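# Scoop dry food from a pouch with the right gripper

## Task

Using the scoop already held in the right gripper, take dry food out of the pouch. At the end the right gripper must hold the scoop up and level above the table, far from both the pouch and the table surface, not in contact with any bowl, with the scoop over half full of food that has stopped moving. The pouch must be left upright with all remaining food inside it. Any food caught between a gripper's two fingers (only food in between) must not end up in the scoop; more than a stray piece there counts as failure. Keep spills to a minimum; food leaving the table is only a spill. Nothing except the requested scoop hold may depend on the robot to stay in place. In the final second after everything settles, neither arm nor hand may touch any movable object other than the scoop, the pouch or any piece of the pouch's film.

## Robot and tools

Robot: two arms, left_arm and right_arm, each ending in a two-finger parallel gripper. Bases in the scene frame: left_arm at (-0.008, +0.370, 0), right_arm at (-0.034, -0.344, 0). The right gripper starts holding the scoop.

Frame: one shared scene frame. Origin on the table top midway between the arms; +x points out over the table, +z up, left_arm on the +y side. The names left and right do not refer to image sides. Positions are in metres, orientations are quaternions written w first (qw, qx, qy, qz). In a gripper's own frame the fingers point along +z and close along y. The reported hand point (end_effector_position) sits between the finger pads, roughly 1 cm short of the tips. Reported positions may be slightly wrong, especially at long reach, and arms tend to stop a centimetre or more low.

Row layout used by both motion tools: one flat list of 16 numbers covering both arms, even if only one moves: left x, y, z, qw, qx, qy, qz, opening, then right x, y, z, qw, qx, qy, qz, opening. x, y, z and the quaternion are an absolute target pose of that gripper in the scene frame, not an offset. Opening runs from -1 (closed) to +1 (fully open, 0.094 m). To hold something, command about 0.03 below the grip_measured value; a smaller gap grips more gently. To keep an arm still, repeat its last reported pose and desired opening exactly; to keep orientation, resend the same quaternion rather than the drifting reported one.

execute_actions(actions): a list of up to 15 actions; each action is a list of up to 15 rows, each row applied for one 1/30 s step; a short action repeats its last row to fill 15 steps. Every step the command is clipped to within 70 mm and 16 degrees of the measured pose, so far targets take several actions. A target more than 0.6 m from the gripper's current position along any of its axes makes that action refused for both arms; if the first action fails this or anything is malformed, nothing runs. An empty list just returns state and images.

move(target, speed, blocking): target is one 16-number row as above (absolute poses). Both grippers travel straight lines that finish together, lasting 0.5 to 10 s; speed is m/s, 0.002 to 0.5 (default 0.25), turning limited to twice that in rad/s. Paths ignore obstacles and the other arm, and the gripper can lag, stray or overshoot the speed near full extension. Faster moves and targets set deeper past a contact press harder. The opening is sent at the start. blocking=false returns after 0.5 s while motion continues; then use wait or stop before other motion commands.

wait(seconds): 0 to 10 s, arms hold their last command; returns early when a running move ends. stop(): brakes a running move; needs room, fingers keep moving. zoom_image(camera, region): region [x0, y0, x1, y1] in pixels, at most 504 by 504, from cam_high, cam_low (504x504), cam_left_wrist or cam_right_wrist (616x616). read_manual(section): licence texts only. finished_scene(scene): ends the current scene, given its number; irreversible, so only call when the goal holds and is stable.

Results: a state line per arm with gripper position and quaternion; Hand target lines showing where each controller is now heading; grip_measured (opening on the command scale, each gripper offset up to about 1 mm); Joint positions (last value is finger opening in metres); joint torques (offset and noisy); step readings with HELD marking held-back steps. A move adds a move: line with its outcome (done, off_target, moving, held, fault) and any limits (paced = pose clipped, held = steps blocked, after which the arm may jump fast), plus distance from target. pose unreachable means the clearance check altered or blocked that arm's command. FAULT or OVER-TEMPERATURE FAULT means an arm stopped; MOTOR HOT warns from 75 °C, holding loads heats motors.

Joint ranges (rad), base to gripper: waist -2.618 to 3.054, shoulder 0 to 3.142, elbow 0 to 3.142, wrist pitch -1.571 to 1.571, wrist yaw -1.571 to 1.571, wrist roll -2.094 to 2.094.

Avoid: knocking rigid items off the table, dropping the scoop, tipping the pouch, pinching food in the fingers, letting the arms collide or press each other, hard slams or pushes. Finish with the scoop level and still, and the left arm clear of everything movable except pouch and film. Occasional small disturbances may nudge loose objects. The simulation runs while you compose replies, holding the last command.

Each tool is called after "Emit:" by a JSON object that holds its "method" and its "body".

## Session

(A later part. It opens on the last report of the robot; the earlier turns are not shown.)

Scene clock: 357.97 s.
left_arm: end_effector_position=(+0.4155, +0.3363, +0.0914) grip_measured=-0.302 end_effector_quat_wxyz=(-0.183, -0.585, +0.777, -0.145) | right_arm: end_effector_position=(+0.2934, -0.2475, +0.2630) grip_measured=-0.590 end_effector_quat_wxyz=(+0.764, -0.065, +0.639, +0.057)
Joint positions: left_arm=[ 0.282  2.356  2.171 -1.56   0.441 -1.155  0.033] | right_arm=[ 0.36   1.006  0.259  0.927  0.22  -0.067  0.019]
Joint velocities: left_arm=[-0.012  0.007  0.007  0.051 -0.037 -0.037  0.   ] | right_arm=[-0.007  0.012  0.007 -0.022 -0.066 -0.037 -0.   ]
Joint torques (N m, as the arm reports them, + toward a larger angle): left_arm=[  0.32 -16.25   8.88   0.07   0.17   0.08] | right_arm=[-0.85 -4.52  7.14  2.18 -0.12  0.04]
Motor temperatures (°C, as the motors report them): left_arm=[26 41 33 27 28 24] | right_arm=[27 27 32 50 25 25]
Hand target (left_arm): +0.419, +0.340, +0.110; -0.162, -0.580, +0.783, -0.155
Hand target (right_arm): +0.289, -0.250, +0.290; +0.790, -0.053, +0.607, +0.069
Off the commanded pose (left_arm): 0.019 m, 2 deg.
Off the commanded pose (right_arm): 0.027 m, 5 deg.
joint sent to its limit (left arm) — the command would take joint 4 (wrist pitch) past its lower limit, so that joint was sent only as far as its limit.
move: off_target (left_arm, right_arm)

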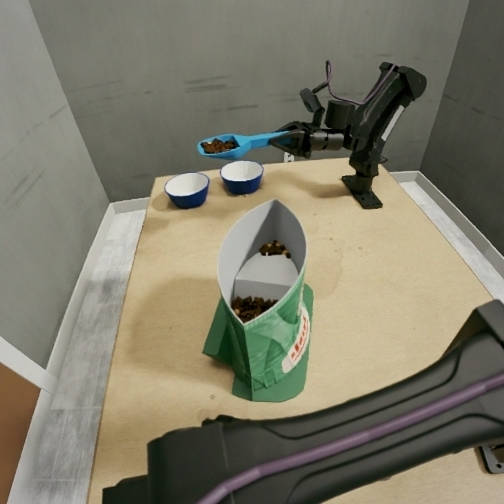

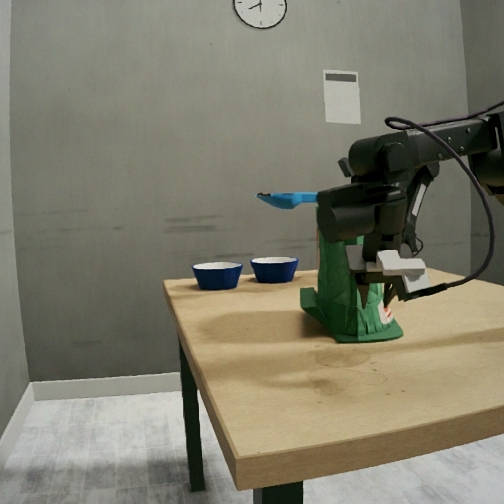

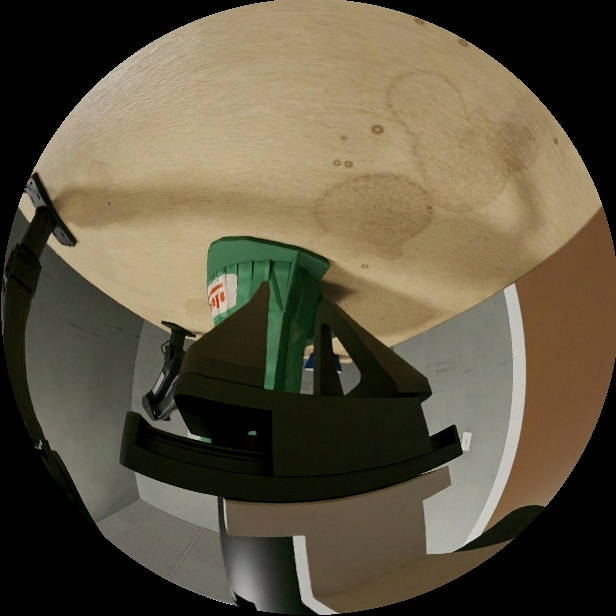

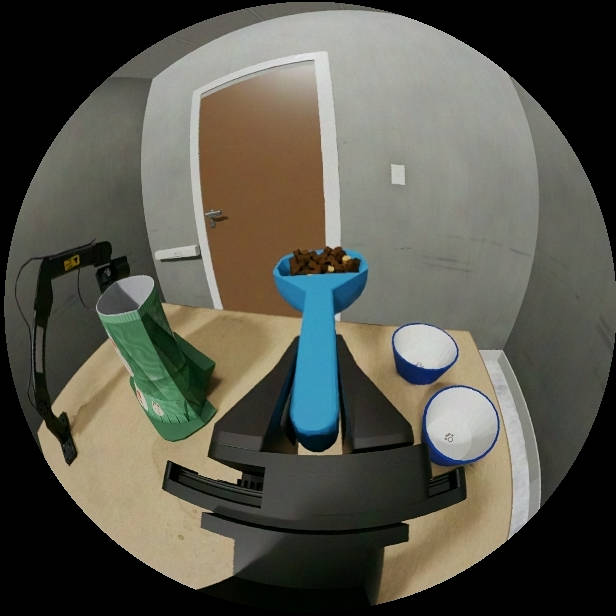

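Slightly nose-down; tweak 3°.

Emit:
{"method": "move", "body": {"target": [0.42,0.34,0.11,-0.189,-0.572,0.786,-0.137,-0.3,0.29,-0.25,0.30,0.805,-0.051,0.587,0.07,-0.7], "speed": 0.05}}

Emit:
{"method": "finished_scene", "body": {"scene": 2}}

Scene clock: 361.57 s.
left_arm: end_effector_position=(+0.4151, +0.3363, +0.0881) grip_measured=-0.302 end_effector_quat_wxyz=(-0.187, -0.585, +0.776, -0.143) | right_arm: end_effector_position=(+0.2897, -0.2485, +0.2808) grip_measured=-0.590 end_effector_quat_wxyz=(+0.787, -0.057, +0.611, +0.065)
Joint positions: left_arm=[ 0.282  2.364  2.171 -1.56   0.441 -1.154  0.033] | right_arm=[ 0.36   1.006  0.259  1.002  0.217 -0.067  0.019]
Joint velocities: left_arm=[-0.007 -0.012 -0.022  0.022 -0.022  0.007 -0.002] | right_arm=[-0.002  0.002  0.012  0.022  0.007 -0.022 -0.   ]
Joint torques (N m, as the arm reports them, + toward a larger angle): left_arm=[  0.31 -17.01   8.93   0.07   0.17   0.07] | right_arm=[-0.93 -2.    7.18  2.17 -0.12 -0.01]
Motor temperatures (°C, as the motors report them): left_arm=[26 42 33 27 28 24] | right_arm=[27 27 32 50 25 25]
Hand target (left_arm): +0.419, +0.340, +0.109; -0.162, -0.580, +0.783, -0.155
Hand target (right_arm): +0.289, -0.250, +0.300; +0.805, -0.051, +0.587, +0.070
Off the commanded pose (left_arm): 0.023 m, 2 deg.
Off the commanded pose (right_arm): 0.019 m, 4 deg.
joint sent to its limit (left arm) — the command would take joint 4 (wrist pitch) past its lower limit, so that joint was sent only as far as its limit.
move: off_target (left_arm, right_arm)

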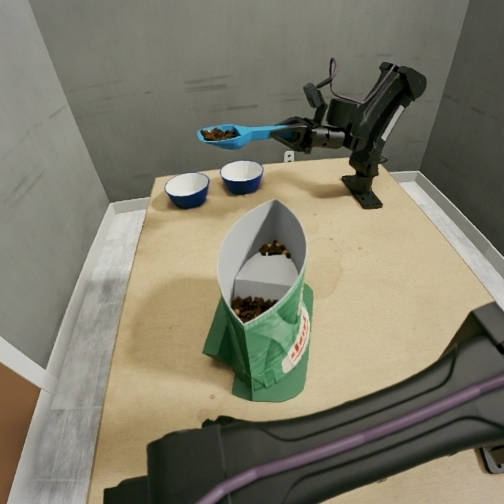

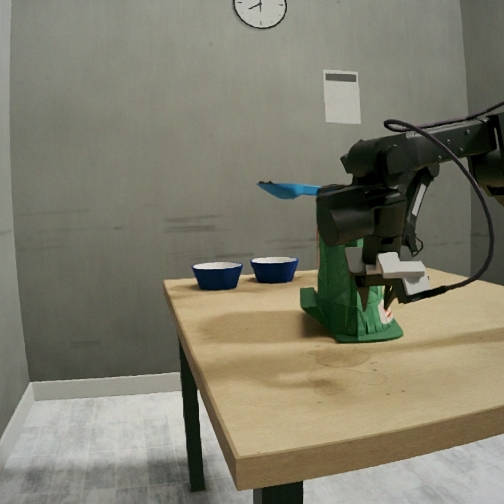

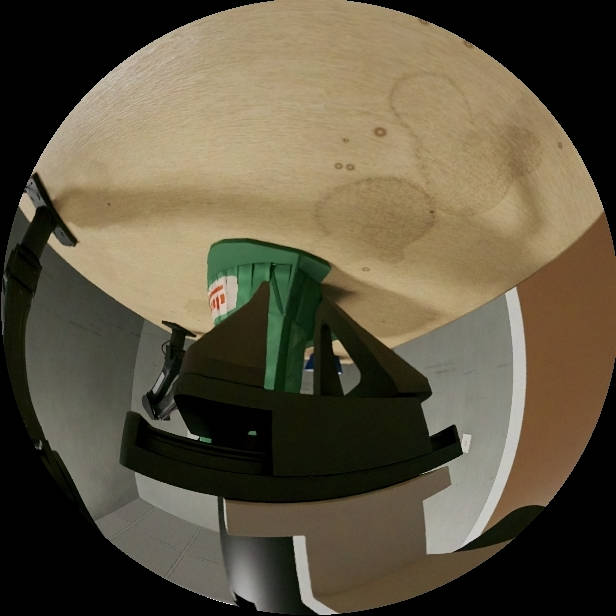

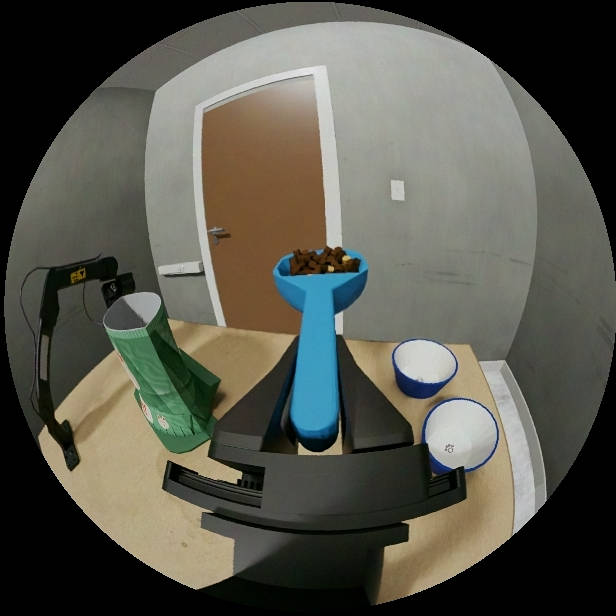

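The scene is finished: the task was done.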